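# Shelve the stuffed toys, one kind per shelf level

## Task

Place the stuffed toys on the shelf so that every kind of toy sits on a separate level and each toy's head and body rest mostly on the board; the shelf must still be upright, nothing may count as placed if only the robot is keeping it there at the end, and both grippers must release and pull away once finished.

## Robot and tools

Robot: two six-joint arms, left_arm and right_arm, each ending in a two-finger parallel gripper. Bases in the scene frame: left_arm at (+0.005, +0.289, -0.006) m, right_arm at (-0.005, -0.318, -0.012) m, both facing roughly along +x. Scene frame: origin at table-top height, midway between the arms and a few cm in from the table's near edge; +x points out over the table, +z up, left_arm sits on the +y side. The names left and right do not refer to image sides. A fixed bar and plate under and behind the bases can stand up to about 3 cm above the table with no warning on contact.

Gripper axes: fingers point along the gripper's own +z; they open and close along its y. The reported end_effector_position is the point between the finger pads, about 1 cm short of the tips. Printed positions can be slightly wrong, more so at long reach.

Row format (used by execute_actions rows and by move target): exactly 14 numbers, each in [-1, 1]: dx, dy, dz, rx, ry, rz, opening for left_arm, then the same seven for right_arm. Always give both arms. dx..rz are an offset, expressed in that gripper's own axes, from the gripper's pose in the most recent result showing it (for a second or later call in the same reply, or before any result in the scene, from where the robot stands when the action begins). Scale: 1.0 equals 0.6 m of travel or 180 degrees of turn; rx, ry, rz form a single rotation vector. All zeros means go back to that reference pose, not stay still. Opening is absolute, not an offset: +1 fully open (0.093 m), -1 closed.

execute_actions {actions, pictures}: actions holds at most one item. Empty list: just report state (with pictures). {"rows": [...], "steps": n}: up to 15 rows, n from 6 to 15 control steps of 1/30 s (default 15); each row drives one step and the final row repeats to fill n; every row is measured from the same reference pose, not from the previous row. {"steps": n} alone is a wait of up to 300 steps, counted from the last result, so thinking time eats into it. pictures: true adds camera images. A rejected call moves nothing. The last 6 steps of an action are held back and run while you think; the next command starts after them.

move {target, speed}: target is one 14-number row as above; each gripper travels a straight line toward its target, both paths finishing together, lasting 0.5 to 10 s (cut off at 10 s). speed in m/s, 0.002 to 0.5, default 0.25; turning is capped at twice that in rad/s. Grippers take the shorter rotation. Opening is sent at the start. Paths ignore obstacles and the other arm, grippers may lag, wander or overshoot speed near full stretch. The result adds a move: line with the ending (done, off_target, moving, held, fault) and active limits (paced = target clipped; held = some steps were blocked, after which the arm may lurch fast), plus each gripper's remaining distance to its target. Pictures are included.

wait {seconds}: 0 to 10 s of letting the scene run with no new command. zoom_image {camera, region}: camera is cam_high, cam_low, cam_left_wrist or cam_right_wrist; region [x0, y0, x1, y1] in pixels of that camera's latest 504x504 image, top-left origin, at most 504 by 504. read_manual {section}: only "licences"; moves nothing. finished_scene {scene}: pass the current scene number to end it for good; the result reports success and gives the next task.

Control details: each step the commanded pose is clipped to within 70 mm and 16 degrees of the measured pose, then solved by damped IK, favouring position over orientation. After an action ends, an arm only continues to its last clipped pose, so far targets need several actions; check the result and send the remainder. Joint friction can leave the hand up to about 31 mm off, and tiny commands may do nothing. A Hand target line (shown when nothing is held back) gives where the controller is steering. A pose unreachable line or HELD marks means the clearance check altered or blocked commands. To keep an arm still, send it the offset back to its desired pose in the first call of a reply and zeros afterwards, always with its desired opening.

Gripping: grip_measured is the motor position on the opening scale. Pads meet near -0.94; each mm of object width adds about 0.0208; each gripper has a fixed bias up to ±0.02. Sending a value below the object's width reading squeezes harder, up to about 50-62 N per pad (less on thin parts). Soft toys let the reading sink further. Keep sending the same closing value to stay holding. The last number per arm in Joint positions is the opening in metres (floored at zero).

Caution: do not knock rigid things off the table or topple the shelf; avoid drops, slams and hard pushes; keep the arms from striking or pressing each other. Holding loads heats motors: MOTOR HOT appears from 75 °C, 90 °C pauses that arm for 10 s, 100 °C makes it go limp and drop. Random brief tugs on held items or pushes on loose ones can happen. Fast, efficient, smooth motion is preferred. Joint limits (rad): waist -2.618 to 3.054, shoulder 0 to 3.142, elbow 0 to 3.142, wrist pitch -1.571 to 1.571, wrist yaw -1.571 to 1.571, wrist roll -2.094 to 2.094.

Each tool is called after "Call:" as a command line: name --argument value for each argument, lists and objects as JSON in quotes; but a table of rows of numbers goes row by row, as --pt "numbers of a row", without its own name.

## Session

Call:
execute_actions --actions '[]'

Scene clock: 0.00 s of 9600.00 s.
left_arm: end_effector_position=(+0.2603, +0.0918, +0.3483) grip_measured=+0.995 end_effector_quat_wxyz=(+0.487, +0.043, +0.852, +0.184) | right_arm: end_effector_position=(+0.2162, -0.5381, +0.2565) grip_measured=+1.000 end_effector_quat_wxyz=(+0.126, -0.038, +0.701, -0.701)
Joint positions: left_arm=[-1.108  1.614  1.88  -1.553 -1.045 -0.826  0.093] | right_arm=[-0.245  0.966  0.466  0.521  1.023 -1.45   0.093]
Joint velocities: left_arm=[ 0.002  0.012 -0.002  0.007 -0.022 -0.11   0.   ] | right_arm=[ 0.007  0.002  0.002 -0.051  0.066 -0.022  0.   ]
Motor temperatures (°C, as the motors report them): left_arm=[25 31 27 32 25 25] | right_arm=[28 32 29 28 28 27]
Hand target (left_arm): +0.260, +0.092, +0.348; +0.487, +0.043, +0.852, +0.184
Hand target (right_arm): +0.216, -0.538, +0.256; +0.126, -0.038, +0.701, -0.701

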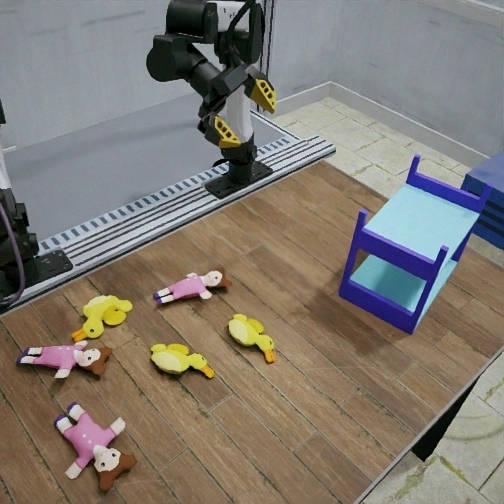

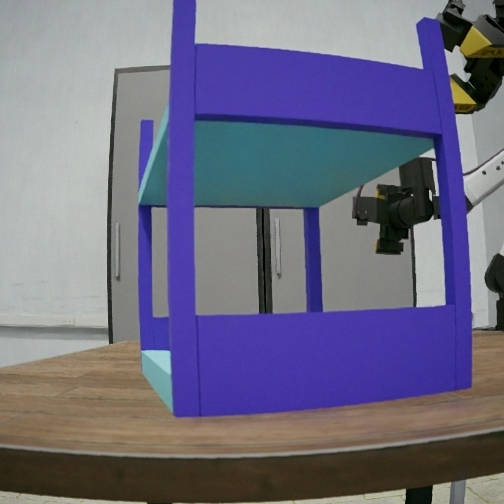

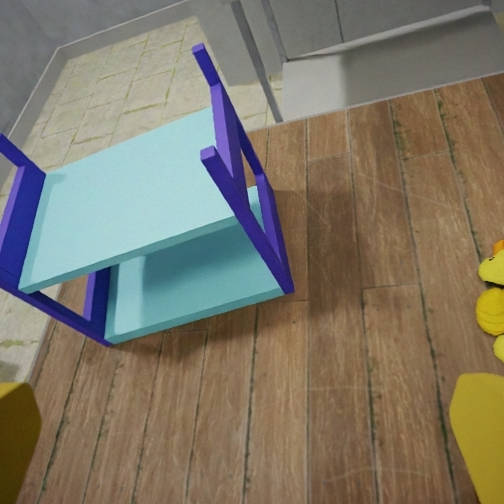

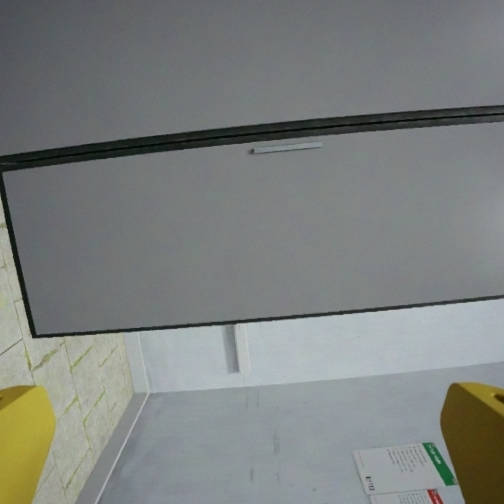

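Call:
move --target '[0.2,-0.393,0.25,0.15,-0.016,-0.047,1,-0.3975,0.257,-0.327,-0.505,0.015,-0.047,1]'

Scene clock: 4.70 s of 9600.00 s.
left_arm: end_effector_position=(+0.3434, -0.0648, +0.0994) grip_measured=+0.995 end_effector_quat_wxyz=(+0.494, +0.098, +0.862, -0.055) | right_arm: end_effector_position=(+0.4176, -0.2902, +0.1326) grip_measured=+1.000 end_effector_quat_wxyz=(+0.006, -0.140, +0.990, -0.002)
Joint positions: left_arm=[-1.023  1.905  1.132  0.052 -0.639 -0.49   0.093] | right_arm=[ 0.132  2.176  2.184 -1.552 -0.004 -0.219  0.093]
Joint velocities: left_arm=[ 0.012  0.007  0.007 -0.095  0.007  0.066 -0.001] | right_arm=[-0.002 -0.017  0.007 -0.007 -0.022 -0.007  0.   ]
Motor temperatures (°C, as the motors report them): left_arm=[25 31 28 32 25 25] | right_arm=[28 32 30 28 28 27]
Hand target (left_arm): +0.349, -0.061, +0.097; +0.495, +0.094, +0.862, -0.056
Hand target (right_arm): +0.417, -0.291, +0.128; -0.005, -0.141, +0.990, +0.004
Off the commanded pose (left_arm): 0.011 m, 0 deg.
Off the commanded pose (right_arm): 0.004 m, 1 deg.
Kept back: nothing.
move: off_target (left_arm)

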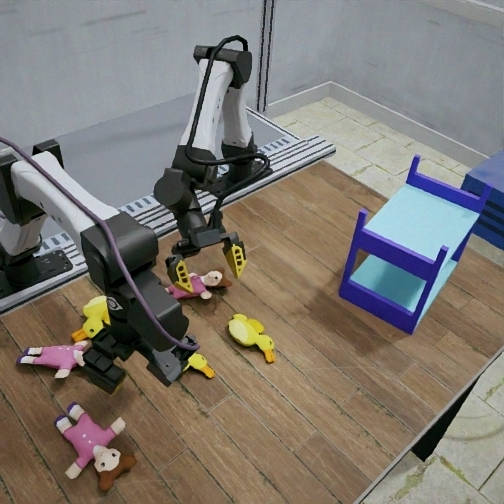

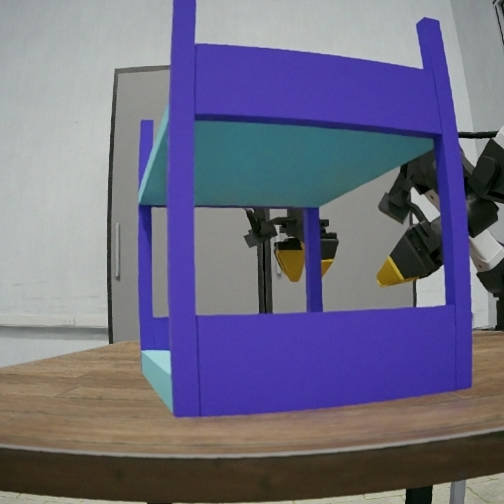

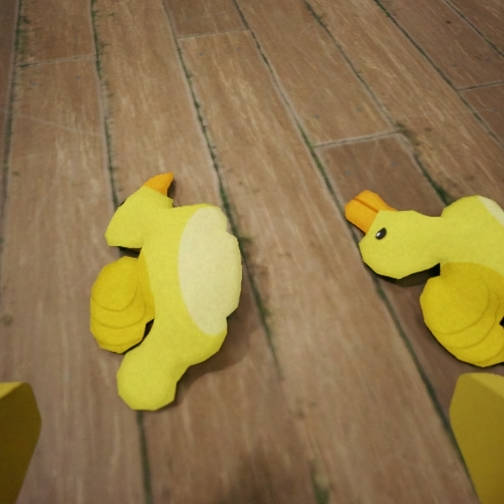

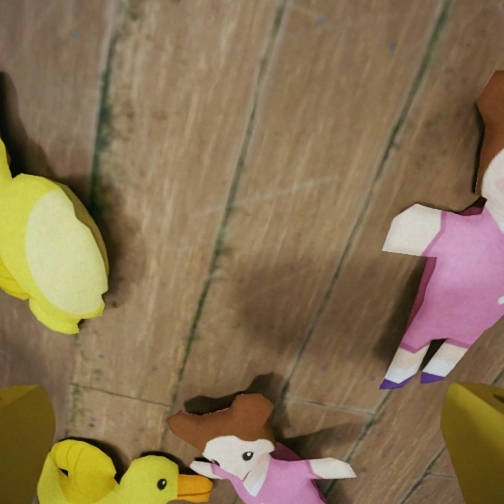

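Call:
move --target '[0.03,0.06,0.18,0,0,0,1,0.02,-0.18,0.04,0,0,0.13,1]' --speed 0.12

Scene clock: 7.43 s of 9600.00 s.
left_arm: end_effector_position=(+0.4233, -0.0476, +0.0198) grip_measured=+0.995 end_effector_quat_wxyz=(+0.481, +0.104, +0.869, -0.045) | right_arm: end_effector_position=(+0.4373, -0.3939, +0.1165) grip_measured=+1.000 end_effector_quat_wxyz=(+0.016, +0.057, +0.998, -0.004)
Joint positions: left_arm=[-0.84   2.197  1.205  0.307 -0.494 -0.353  0.093] | right_arm=[-0.104  2.276  2.282 -1.531 -0.005 -0.061  0.093]
Joint velocities: left_arm=[ 0.002 -0.007  0.002  0.007 -0.037 -0.022  0.   ] | right_arm=[ 0.007 -0.012 -0.007 -0.007  0.037  0.022  0.   ]
Motor temperatures (°C, as the motors report them): left_arm=[25 32 28 33 25 25] | right_arm=[28 34 30 28 28 27]
Hand target (left_arm): +0.433, -0.050, +0.028; +0.492, +0.098, +0.863, -0.055
Hand target (right_arm): +0.438, -0.397, +0.110; +0.008, +0.063, +0.998, -0.003
Off the commanded pose (left_arm): 0.014 m, 2 deg.
Off the commanded pose (right_arm): 0.008 m, 1 deg.
Kept back: nothing.
move: off_target (left_arm)

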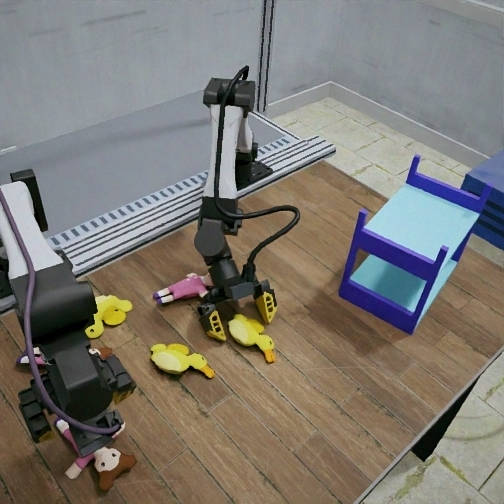

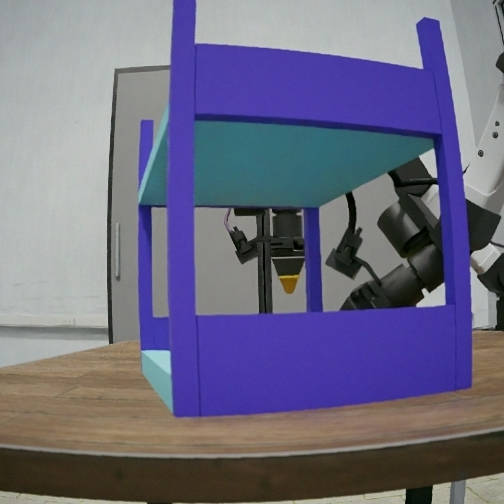

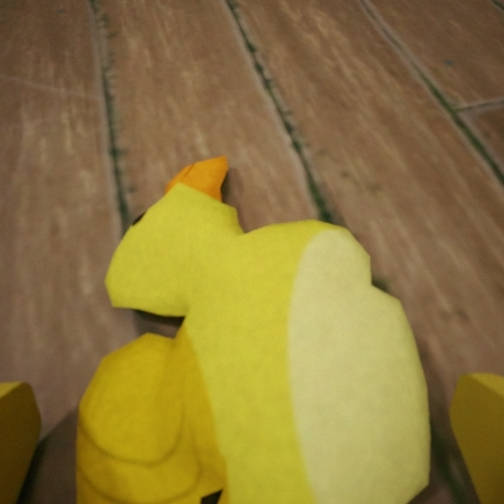

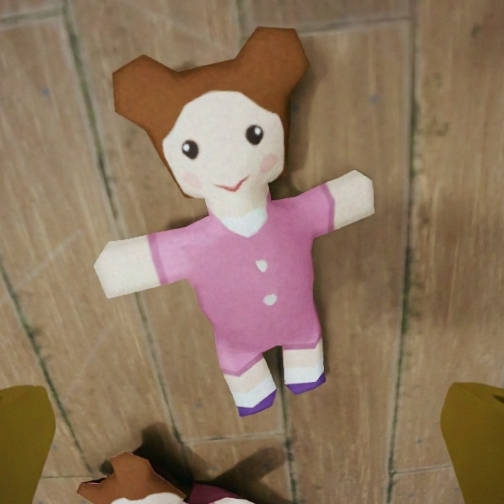

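Call:
move --target '[-0.038,0,0.035,0,0,0,1,0.035,-0.008,0.175,0,0,-0.067,0.4]' --speed 0.12

Call:
move --target '[0,0,0,0,0,0,-0.55,0,0,0,0,0,0,-0.5]'

Scene clock: 9.03 s of 9600.00 s.
left_arm: end_effector_position=(+0.4446, -0.0570, +0.0265) grip_measured=+0.995 end_effector_quat_wxyz=(+0.481, +0.107, +0.869, -0.046) | right_arm: end_effector_position=(+0.4232, -0.3932, +0.0232) grip_measured=+0.402 end_effector_quat_wxyz=(+0.019, -0.051, +0.998, -0.004)
Joint positions: left_arm=[-0.817  2.242  1.319  0.248 -0.472 -0.333  0.093] | right_arm=[-0.108  2.192  1.769 -1.097 -0.01  -0.28   0.065]
Joint velocities: left_arm=[ 0.012 -0.002 -0.007 -0.007 -0.022 -0.066  0.   ] | right_arm=[-0.012  0.002 -0.007 -0.007  0.037 -0.007  0.001]
Motor temperatures (°C, as the motors report them): left_arm=[25 33 28 33 25 25] | right_arm=[28 35 30 28 28 27]
Hand target (left_arm): +0.452, -0.054, +0.028; +0.481, +0.104, +0.869, -0.046
Hand target (right_arm): +0.421, -0.398, +0.011; +0.015, -0.049, +0.999, -0.006
Off the commanded pose (left_arm): 0.008 m, 0 deg.
Off the commanded pose (right_arm): 0.014 m, 1 deg.
Kept back: nothing.
move: off_target (right_arm)

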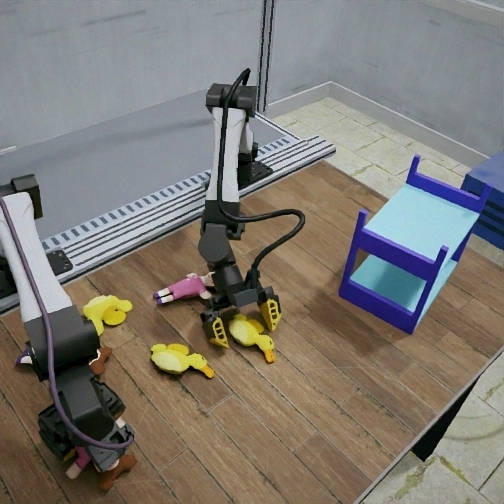

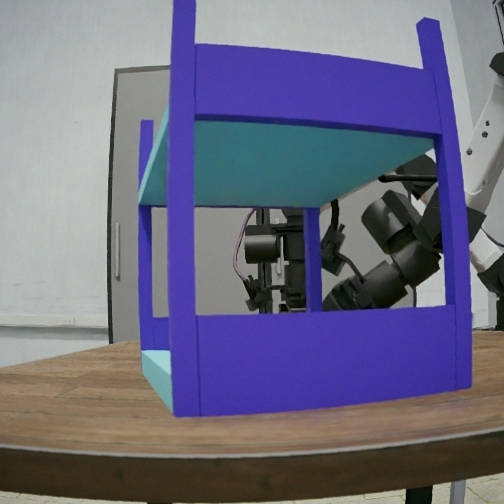

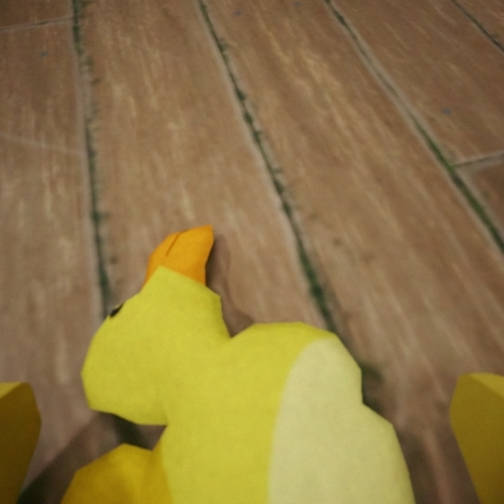

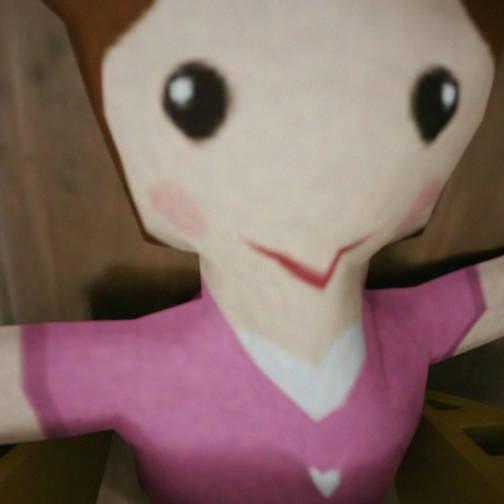

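Scene clock: 9.53 s of 9600.00 s.
left_arm: end_effector_position=(+0.4449, -0.0571, +0.0270) grip_measured=-0.547 end_effector_quat_wxyz=(+0.482, +0.106, +0.869, -0.047) | right_arm: end_effector_position=(+0.4241, -0.3930, +0.0269) grip_measured=-0.496 end_effector_quat_wxyz=(+0.024, -0.051, +0.998, -0.005)
Joint positions: left_arm=[-0.817  2.242  1.319  0.251 -0.473 -0.333  0.019] | right_arm=[-0.108  2.183  1.769 -1.096 -0.012 -0.28   0.021]
Joint velocities: left_arm=[ 0.007  0.002  0.017 -0.022 -0.051 -0.051 -0.001] | right_arm=[ 0.002  0.007 -0.012 -0.022  0.007 -0.007 -0.   ]
Motor temperatures (°C, as the motors report them): left_arm=[25 33 28 33 25 25] | right_arm=[28 35 30 28 28 27]
Hand target (left_arm): +0.445, -0.057, +0.027; +0.481, +0.107, +0.869, -0.046
Hand target (right_arm): +0.423, -0.393, +0.023; +0.019, -0.051, +0.998, -0.005
Off the commanded pose (left_arm): 0.001 m, 0 deg.
Off the commanded pose (right_arm): 0.004 m, 1 deg.
Kept back: nothing.
move: done

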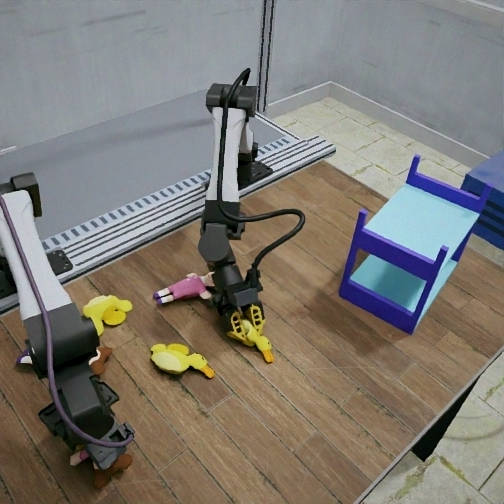

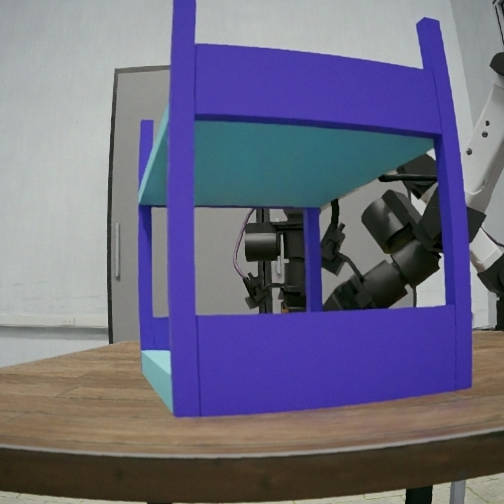

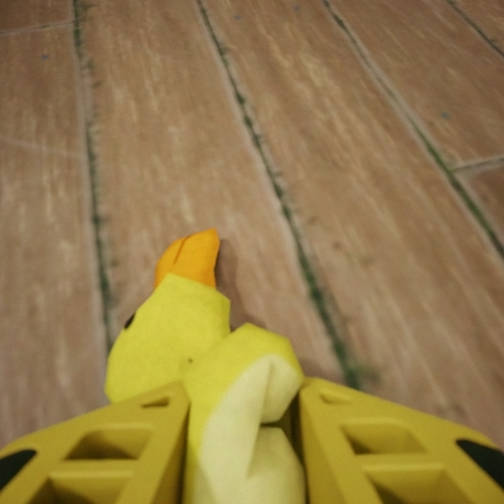

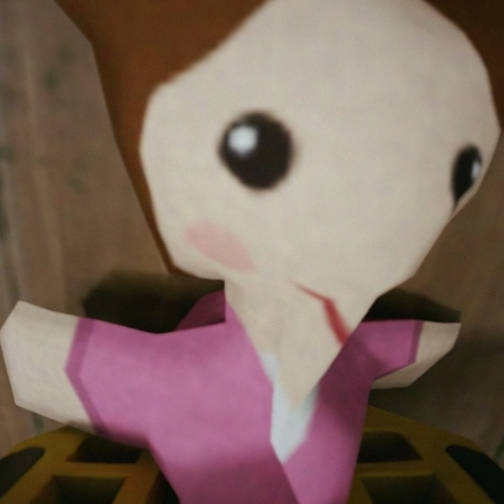

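Call:
move --target '[-0.09,0,-0.055,0,0,0,-0.55,0,0,-0.16,0,0,0,-0.5]'

Call:
move --target '[0.16,0.668,-0.275,-0.137,-0.135,-0.056,-0.55,-0.02,0.517,0,0,0,0.17,-0.5]'

Scene clock: 11.20 s of 9600.00 s.
left_arm: end_effector_position=(+0.4415, -0.0553, +0.0788) grip_measured=-0.548 end_effector_quat_wxyz=(+0.474, +0.110, +0.873, -0.040) | right_arm: end_effector_position=(+0.4199, -0.3913, +0.1268) grip_measured=-0.496 end_effector_quat_wxyz=(+0.034, -0.051, +0.998, -0.007)
Joint positions: left_arm=[-0.817  2.126  1.386  0.043 -0.473 -0.333  0.019] | right_arm=[-0.108  2.139  2.095 -1.445 -0.012 -0.28   0.021]
Joint velocities: left_arm=[-0.022  0.017 -0.002 -0.051  0.037  0.037  0.   ] | right_arm=[ 0.007 -0.007  0.012  0.007  0.081 -0.081 -0.   ]
Motor temperatures (°C, as the motors report them): left_arm=[25 34 28 34 25 25] | right_arm=[28 36 30 28 28 27]
Hand target (left_arm): +0.445, -0.057, +0.091; +0.482, +0.106, +0.869, -0.047
Hand target (right_arm): +0.418, -0.392, +0.123; +0.024, -0.051, +0.998, -0.005
Off the commanded pose (left_arm): 0.012 m, 1 deg.
Off the commanded pose (right_arm): 0.004 m, 1 deg.
Kept back: nothing.
move: off_target (left_arm)

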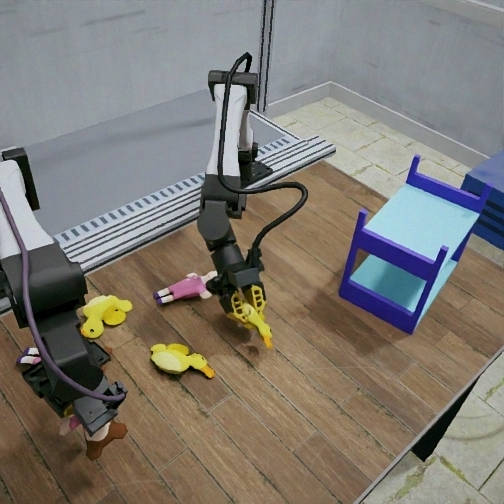

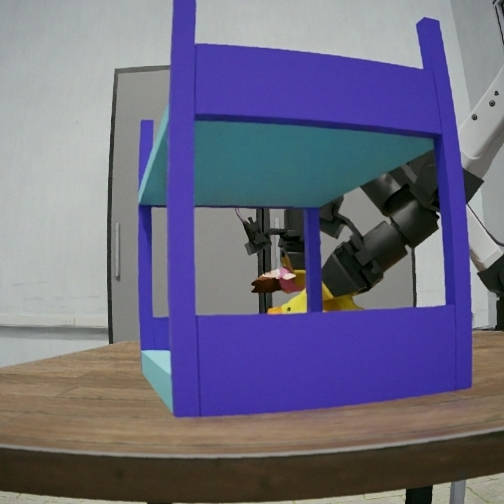

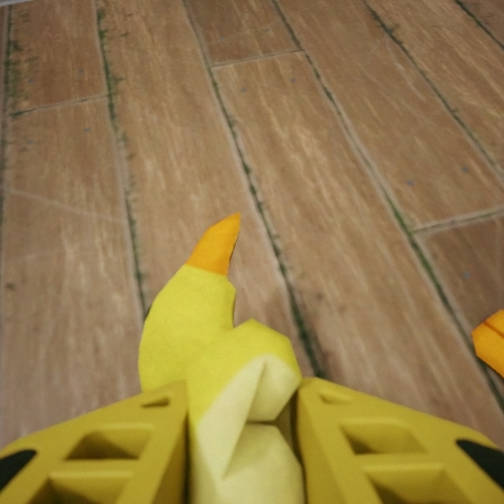

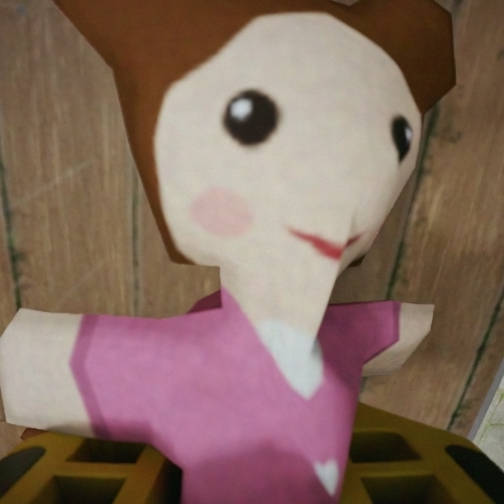

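Scene clock: 13.80 s of 9600.00 s.
left_arm: end_effector_position=(+0.3552, +0.3775, +0.0920) grip_measured=-0.548 end_effector_quat_wxyz=(+0.641, -0.087, +0.759, +0.075) | right_arm: end_effector_position=(+0.3952, -0.0810, +0.1277) grip_measured=-0.496 end_effector_quat_wxyz=(+0.037, +0.210, +0.977, +0.018)
Joint positions: left_arm=[0.244 1.684 0.179 1.309 0.025 0.012 0.019] | right_arm=[ 0.614  2.33   2.425 -1.571  0.025  0.967  0.021]
Joint velocities: left_arm=[-0.007  0.027  0.002  0.037  0.022 -0.051 -0.   ] | right_arm=[-0.002 -0.007 -0.007 -0.081 -0.022 -0.051 -0.001]
Motor temperatures (°C, as the motors report them): left_arm=[25 34 28 35 25 25] | right_arm=[28 38 30 28 28 27]
Hand target (left_arm): +0.353, +0.380, +0.094; +0.646, -0.086, +0.754, +0.078
Hand target (right_arm): +0.396, -0.083, +0.122; +0.033, +0.214, +0.976, +0.009
Off the commanded pose (left_arm): 0.013 m, 2 deg.
Off the commanded pose (right_arm): 0.007 m, 2 deg.
joint sent to its limit (right arm) — the command would take joint 4 (wrist pitch) past its lower limit, so that joint was sent only as far as its limit.
Kept back: nothing.
move: off_target (left_arm)

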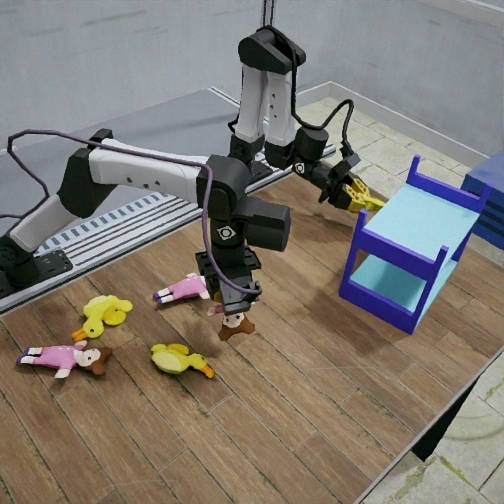

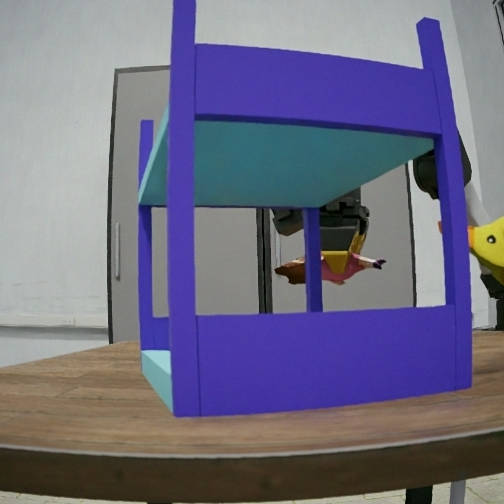

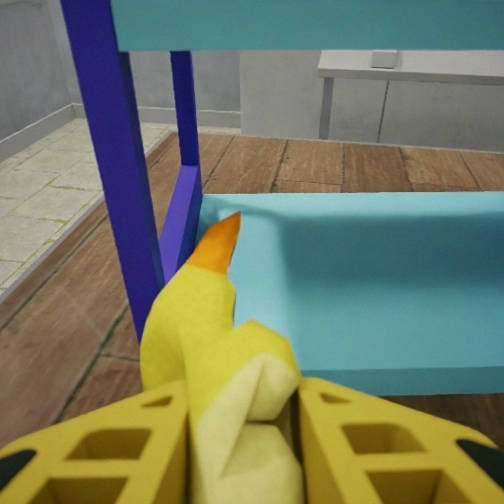

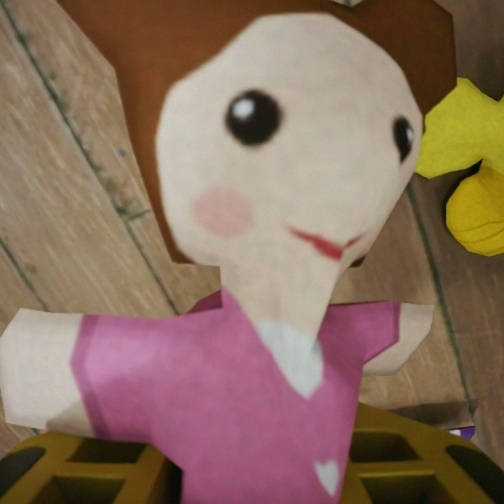

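Call:
move --target '[0.008,-0.025,0.195,0,-0.015,0,-0.55,0,0.05,0.18,0,0,0,-0.5]' --speed 0.1

Call:
move --target '[0,0,0,0,0,0,0.3,0,0,0,0,0,0,0.6]'

Call:
move --target '[0,0,-0.2,0,0,0,0.3,0,0,-0.15,0,0,0,0.6]' --speed 0.15

Scene clock: 15.63 s of 9600.00 s.
left_arm: end_effector_position=(+0.4628, +0.3901, +0.0614) grip_measured=-0.548 end_effector_quat_wxyz=(+0.648, -0.086, +0.753, +0.078) | right_arm: end_effector_position=(+0.4220, -0.0529, +0.0346) grip_measured=-0.496 end_effector_quat_wxyz=(+0.046, +0.212, +0.976, +0.028)
Joint positions: left_arm=[ 0.194  2.121  0.607  1.336 -0.026  0.007  0.019] | right_arm=[ 0.635  2.434  2.233 -1.249  0.025  0.99   0.021]
Joint velocities: left_arm=[-0.012 -0.002 -0.002 -0.022 -0.007  0.022  0.001] | right_arm=[ 0.007  0.007  0.007  0.007 -0.022 -0.022  0.   ]
Motor temperatures (°C, as the motors report them): left_arm=[25 34 28 35 25 25] | right_arm=[28 39 31 28 28 27]
Hand target (left_arm): +0.470, +0.387, +0.069; +0.659, -0.085, +0.744, +0.077
Hand target (right_arm): +0.417, -0.051, +0.022; +0.037, +0.210, +0.977, +0.018
Off the commanded pose (left_arm): 0.010 m, 2 deg.
Off the commanded pose (right_arm): 0.014 m, 2 deg.
Kept back: nothing.
move: off_target (right_arm)

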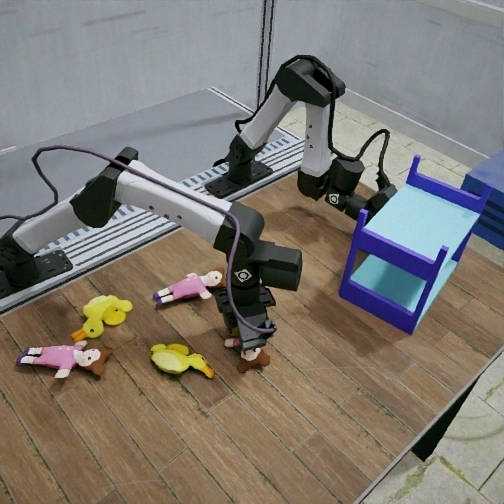

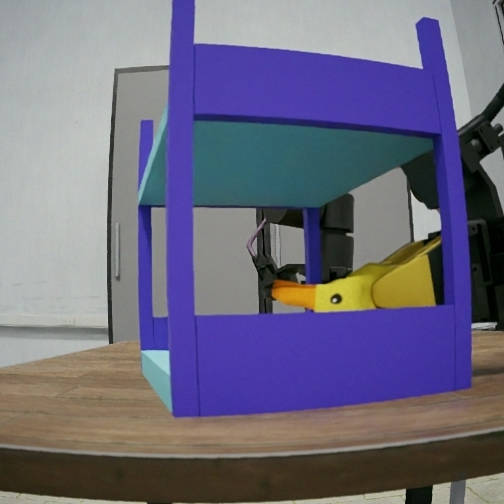

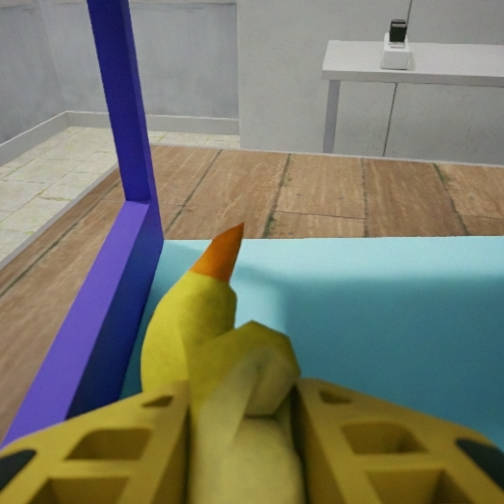

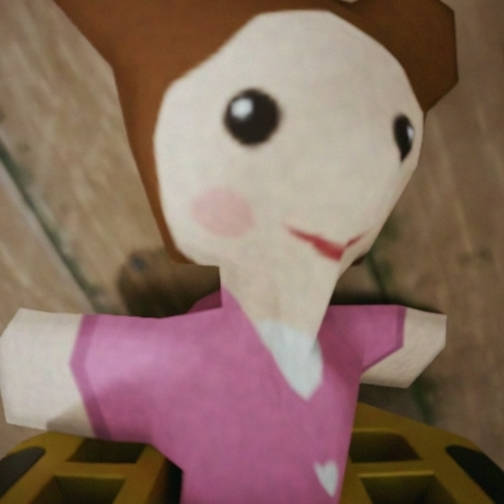

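Scene clock: 16.13 s of 9600.00 s.
left_arm: end_effector_position=(+0.4637, +0.3862, +0.0614) grip_measured=+0.298 end_effector_quat_wxyz=(+0.648, -0.080, +0.754, +0.072) | right_arm: end_effector_position=(+0.4220, -0.0529, +0.0346) grip_measured=+0.597 end_effector_quat_wxyz=(+0.046, +0.212, +0.976, +0.028)
Joint positions: left_arm=[ 0.19   2.121  0.607  1.336 -0.014  0.007  0.059] | right_arm=[ 0.635  2.434  2.233 -1.249  0.025  0.99   0.074]
Joint velocities: left_arm=[ 0.007 -0.007  0.017 -0.022  0.022  0.007 -0.001] | right_arm=[-0.002 -0.017 -0.012 -0.022 -0.007 -0.066 -0.001]
Motor temperatures (°C, as the motors report them): left_arm=[25 34 28 35 25 25] | right_arm=[28 39 31 28 28 27]
Hand target (left_arm): +0.463, +0.390, +0.061; +0.648, -0.086, +0.753, +0.078
Hand target (right_arm): +0.422, -0.053, +0.035; +0.046, +0.212, +0.976, +0.028
Off the commanded pose (left_arm): 0.004 m, 1 deg.
Off the commanded pose (right_arm): 0.000 m, 0 deg.
Kept back: nothing.
move: done

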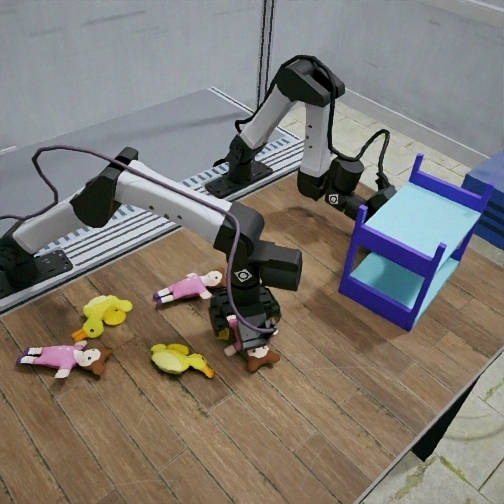

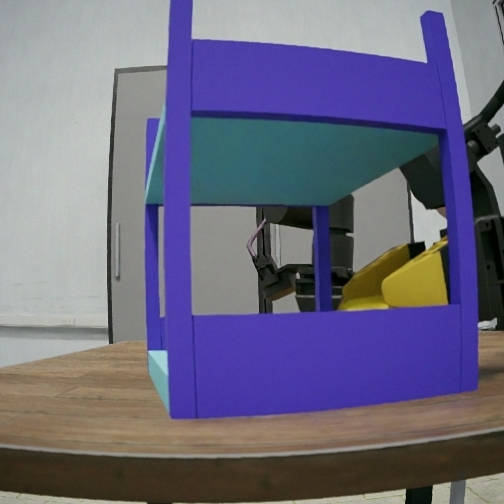

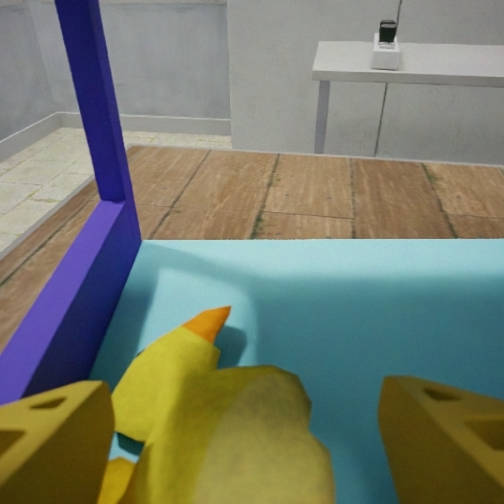

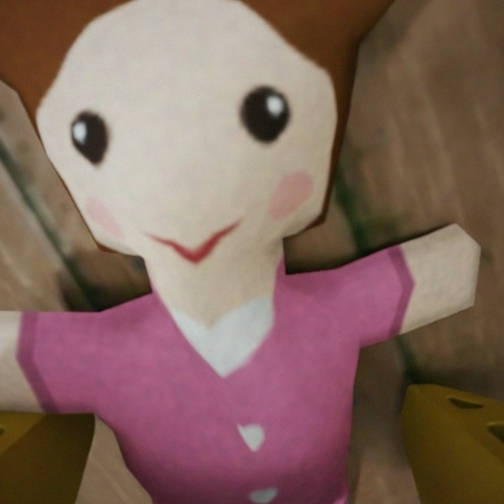

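Scene clock: 17.47 s of 9600.00 s.
left_arm: end_effector_position=(+0.3493, +0.3624, +0.0697) grip_measured=+0.298 end_effector_quat_wxyz=(+0.637, -0.080, +0.763, +0.070) | right_arm: end_effector_position=(+0.4151, -0.0573, +0.1274) grip_measured=+0.598 end_effector_quat_wxyz=(+0.063, +0.212, +0.974, +0.045)
Joint positions: left_arm=[ 0.19   1.854  0.134  1.513 -0.012  0.007  0.06 ] | right_arm=[ 0.635  2.43   2.597 -1.569  0.025  0.99   0.074]
Joint velocities: left_arm=[-0.012 -0.017  0.007 -0.066 -0.081  0.11   0.001] | right_arm=[-0.007 -0.012 -0.002 -0.022  0.037  0.051  0.001]
Motor temperatures (°C, as the motors report them): left_arm=[25 34 28 36 25 25] | right_arm=[28 40 31 28 28 27]
Hand target (left_arm): +0.348, +0.362, +0.078; +0.648, -0.080, +0.754, +0.072
Hand target (right_arm): +0.411, -0.057, +0.124; +0.055, +0.211, +0.975, +0.038
Off the commanded pose (left_arm): 0.010 m, 2 deg.
Off the commanded pose (right_arm): 0.004 m, 3 deg.
joint sent to its limit (right arm) — the command would take joint 4 (wrist pitch) past its lower limit, so that joint was sent only as far as its limit.
Kept back: nothing.
move: off_target (right_arm)

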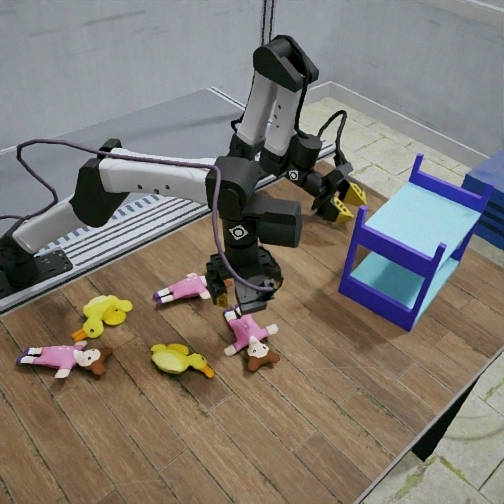

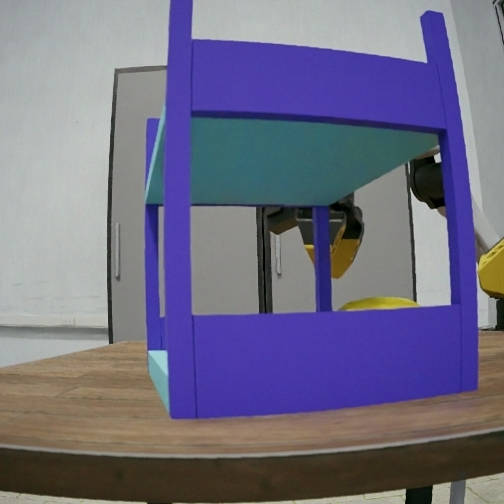

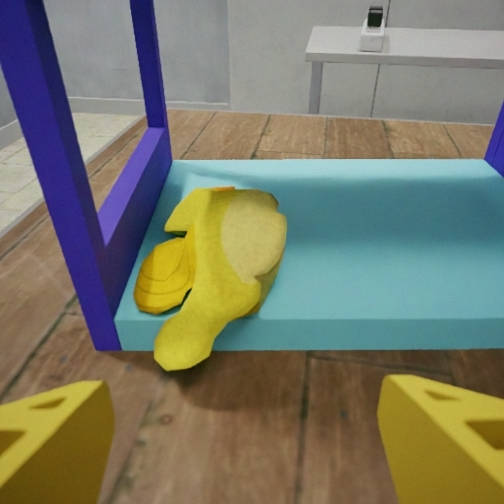

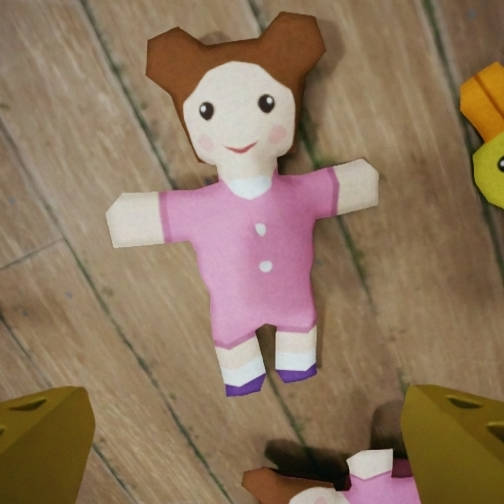

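Call:
move --target '[0,0.025,0.187,0,0.02,0,-0.7,-0.086,-0.208,0,0.014,0.05,-0.357,1]' --speed 0.2

Scene clock: 21.20 s of 9600.00 s.
left_arm: end_effector_position=(+0.4517, +0.3940, +0.0557) grip_measured=-0.698 end_effector_quat_wxyz=(+0.619, -0.082, +0.778, +0.066) | right_arm: end_effector_position=(+0.4186, -0.1844, +0.1214) grip_measured=+1.000 end_effector_quat_wxyz=(+0.013, -0.340, +0.940, +0.001)
Joint positions: left_arm=[0.227 2.049 0.578 1.215 0.027 0.014 0.012] | right_arm=[ 0.372  2.26   2.281 -1.549 -0.007 -0.392  0.093]
Joint velocities: left_arm=[-0.002 -0.002  0.037 -0.022  0.037  0.066  0.   ] | right_arm=[-0.012  0.002  0.002 -0.051 -0.022 -0.125  0.   ]
Motor temperatures (°C, as the motors report them): left_arm=[25 34 28 36 25 25] | right_arm=[28 42 31 28 28 27]
Hand target (left_arm): +0.454, +0.399, +0.051; +0.613, -0.082, +0.783, +0.068
Hand target (right_arm): +0.413, -0.191, +0.120; +0.001, -0.341, +0.940, -0.003
Off the commanded pose (left_arm): 0.009 m, 1 deg.
Off the commanded pose (right_arm): 0.011 m, 2 deg.
Kept back: nothing.
move: off_target (right_arm)

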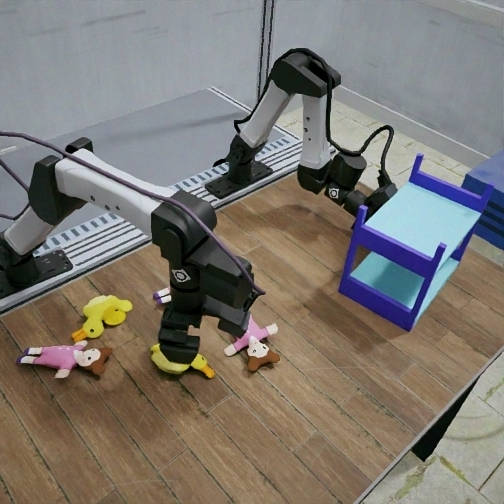

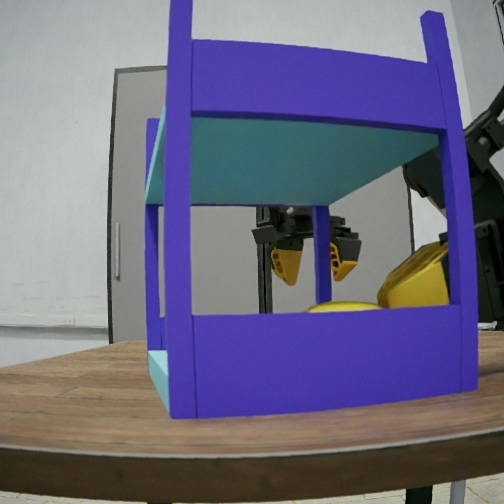

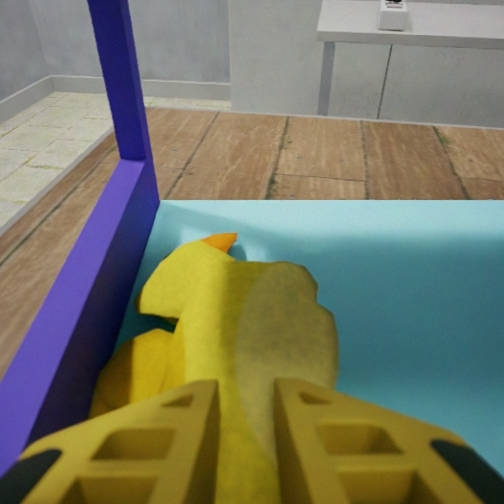

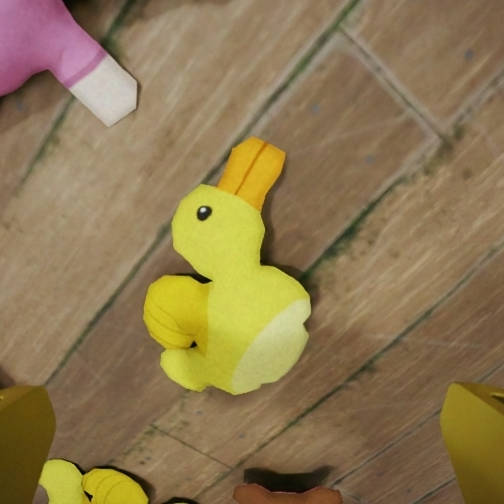

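Call:
move --target '[-0.01,0,-0.2,0,0,0,-0.7,0.06,0.017,0.18,0,0,0,1]' --speed 0.15

Call:
move --target '[0,0,0,0,0,0,0.5,0,0,0,0,0,0,-0.5]'

Scene clock: 22.87 s of 9600.00 s.
left_arm: end_effector_position=(+0.3417, +0.3695, +0.0883) grip_measured=-0.698 end_effector_quat_wxyz=(+0.621, -0.082, +0.777, +0.065) | right_arm: end_effector_position=(+0.3899, -0.1948, +0.0226) grip_measured=+1.000 end_effector_quat_wxyz=(+0.015, -0.344, +0.939, +0.001)
Joint positions: left_arm=[0.241 1.555 0.143 1.161 0.043 0.014 0.012] | right_arm=[ 0.37   2.114  1.646 -1.059 -0.006 -0.402  0.093]
Joint velocities: left_arm=[-0.007 -0.012 -0.002 -0.022 -0.066 -0.022  0.   ] | right_arm=[-0.012 -0.007 -0.002  0.007 -0.037  0.007  0.   ]
Motor temperatures (°C, as the motors report them): left_arm=[25 34 28 36 25 25] | right_arm=[28 43 31 28 28 27]
Hand target (left_arm): +0.338, +0.371, +0.088; +0.619, -0.082, +0.778, +0.066
Hand target (right_arm): +0.389, -0.199, +0.013; +0.013, -0.341, +0.940, +0.001
Off the commanded pose (left_arm): 0.003 m, 0 deg.
Off the commanded pose (right_arm): 0.011 m, 0 deg.
Kept back: nothing.
move: off_target (right_arm)

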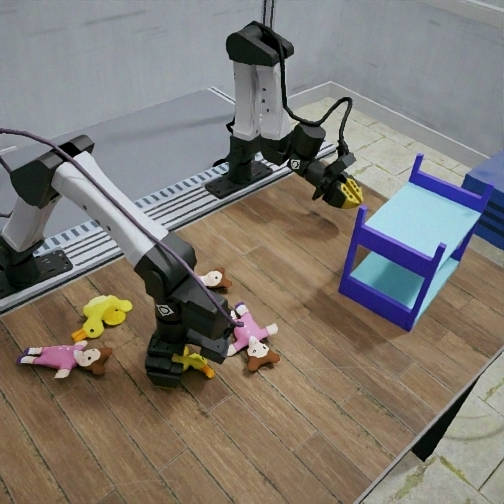

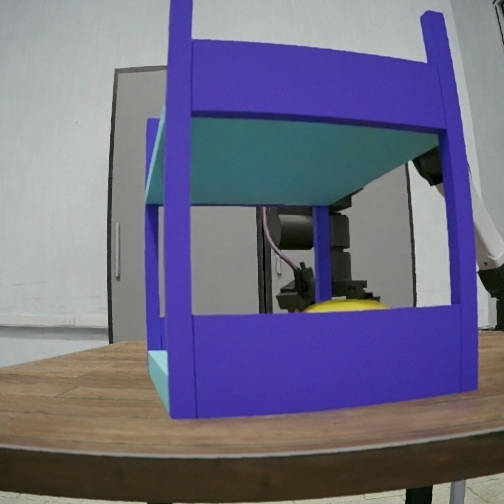

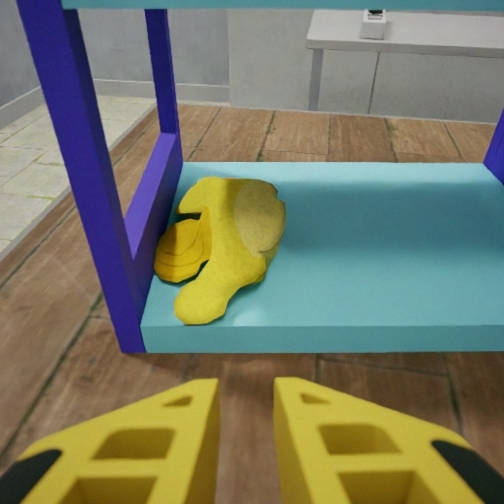

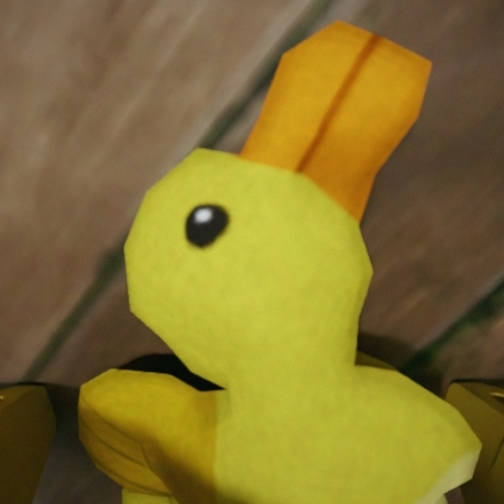

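Scene clock: 23.37 s of 9600.00 s.
left_arm: end_effector_position=(+0.3417, +0.3695, +0.0883) grip_measured=+0.498 end_effector_quat_wxyz=(+0.621, -0.082, +0.777, +0.065) | right_arm: end_effector_position=(+0.3897, -0.1945, +0.0226) grip_measured=-0.496 end_effector_quat_wxyz=(+0.015, -0.344, +0.939, +0.002)
Joint positions: left_arm=[0.241 1.555 0.143 1.161 0.043 0.014 0.069] | right_arm=[ 0.37   2.114  1.646 -1.059 -0.008 -0.402  0.021]
Joint velocities: left_arm=[-0.017 -0.002 -0.012  0.022  0.022 -0.022 -0.001] | right_arm=[ 0.007 -0.007 -0.002  0.066  0.051 -0.051 -0.001]
Motor temperatures (°C, as the motors report them): left_arm=[25 34 28 36 25 25] | right_arm=[28 43 31 28 28 27]
Hand target (left_arm): +0.342, +0.369, +0.088; +0.621, -0.082, +0.777, +0.065
Hand target (right_arm): +0.390, -0.195, +0.023; +0.015, -0.344, +0.939, +0.001
Off the commanded pose (left_arm): 0.000 m, 0 deg.
Off the commanded pose (right_arm): 0.000 m, 0 deg.
Kept back: nothing.
move: done

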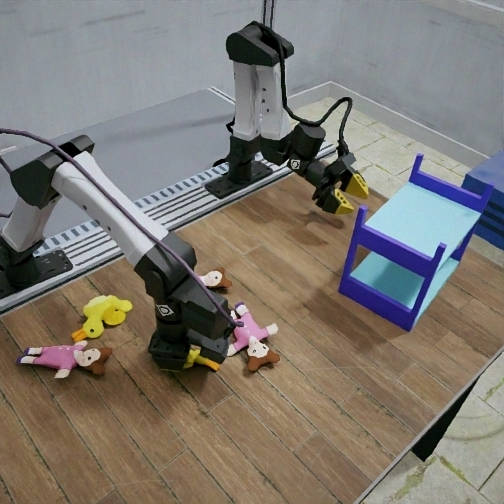

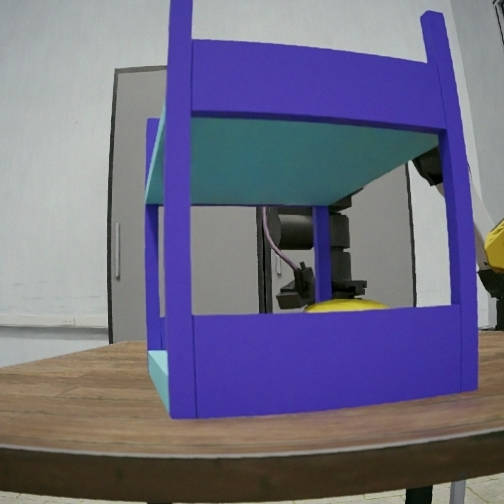

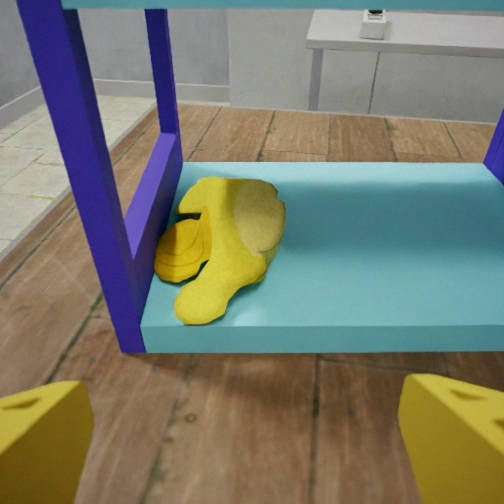

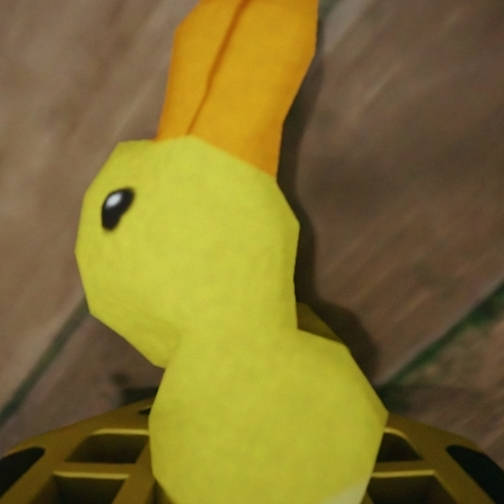

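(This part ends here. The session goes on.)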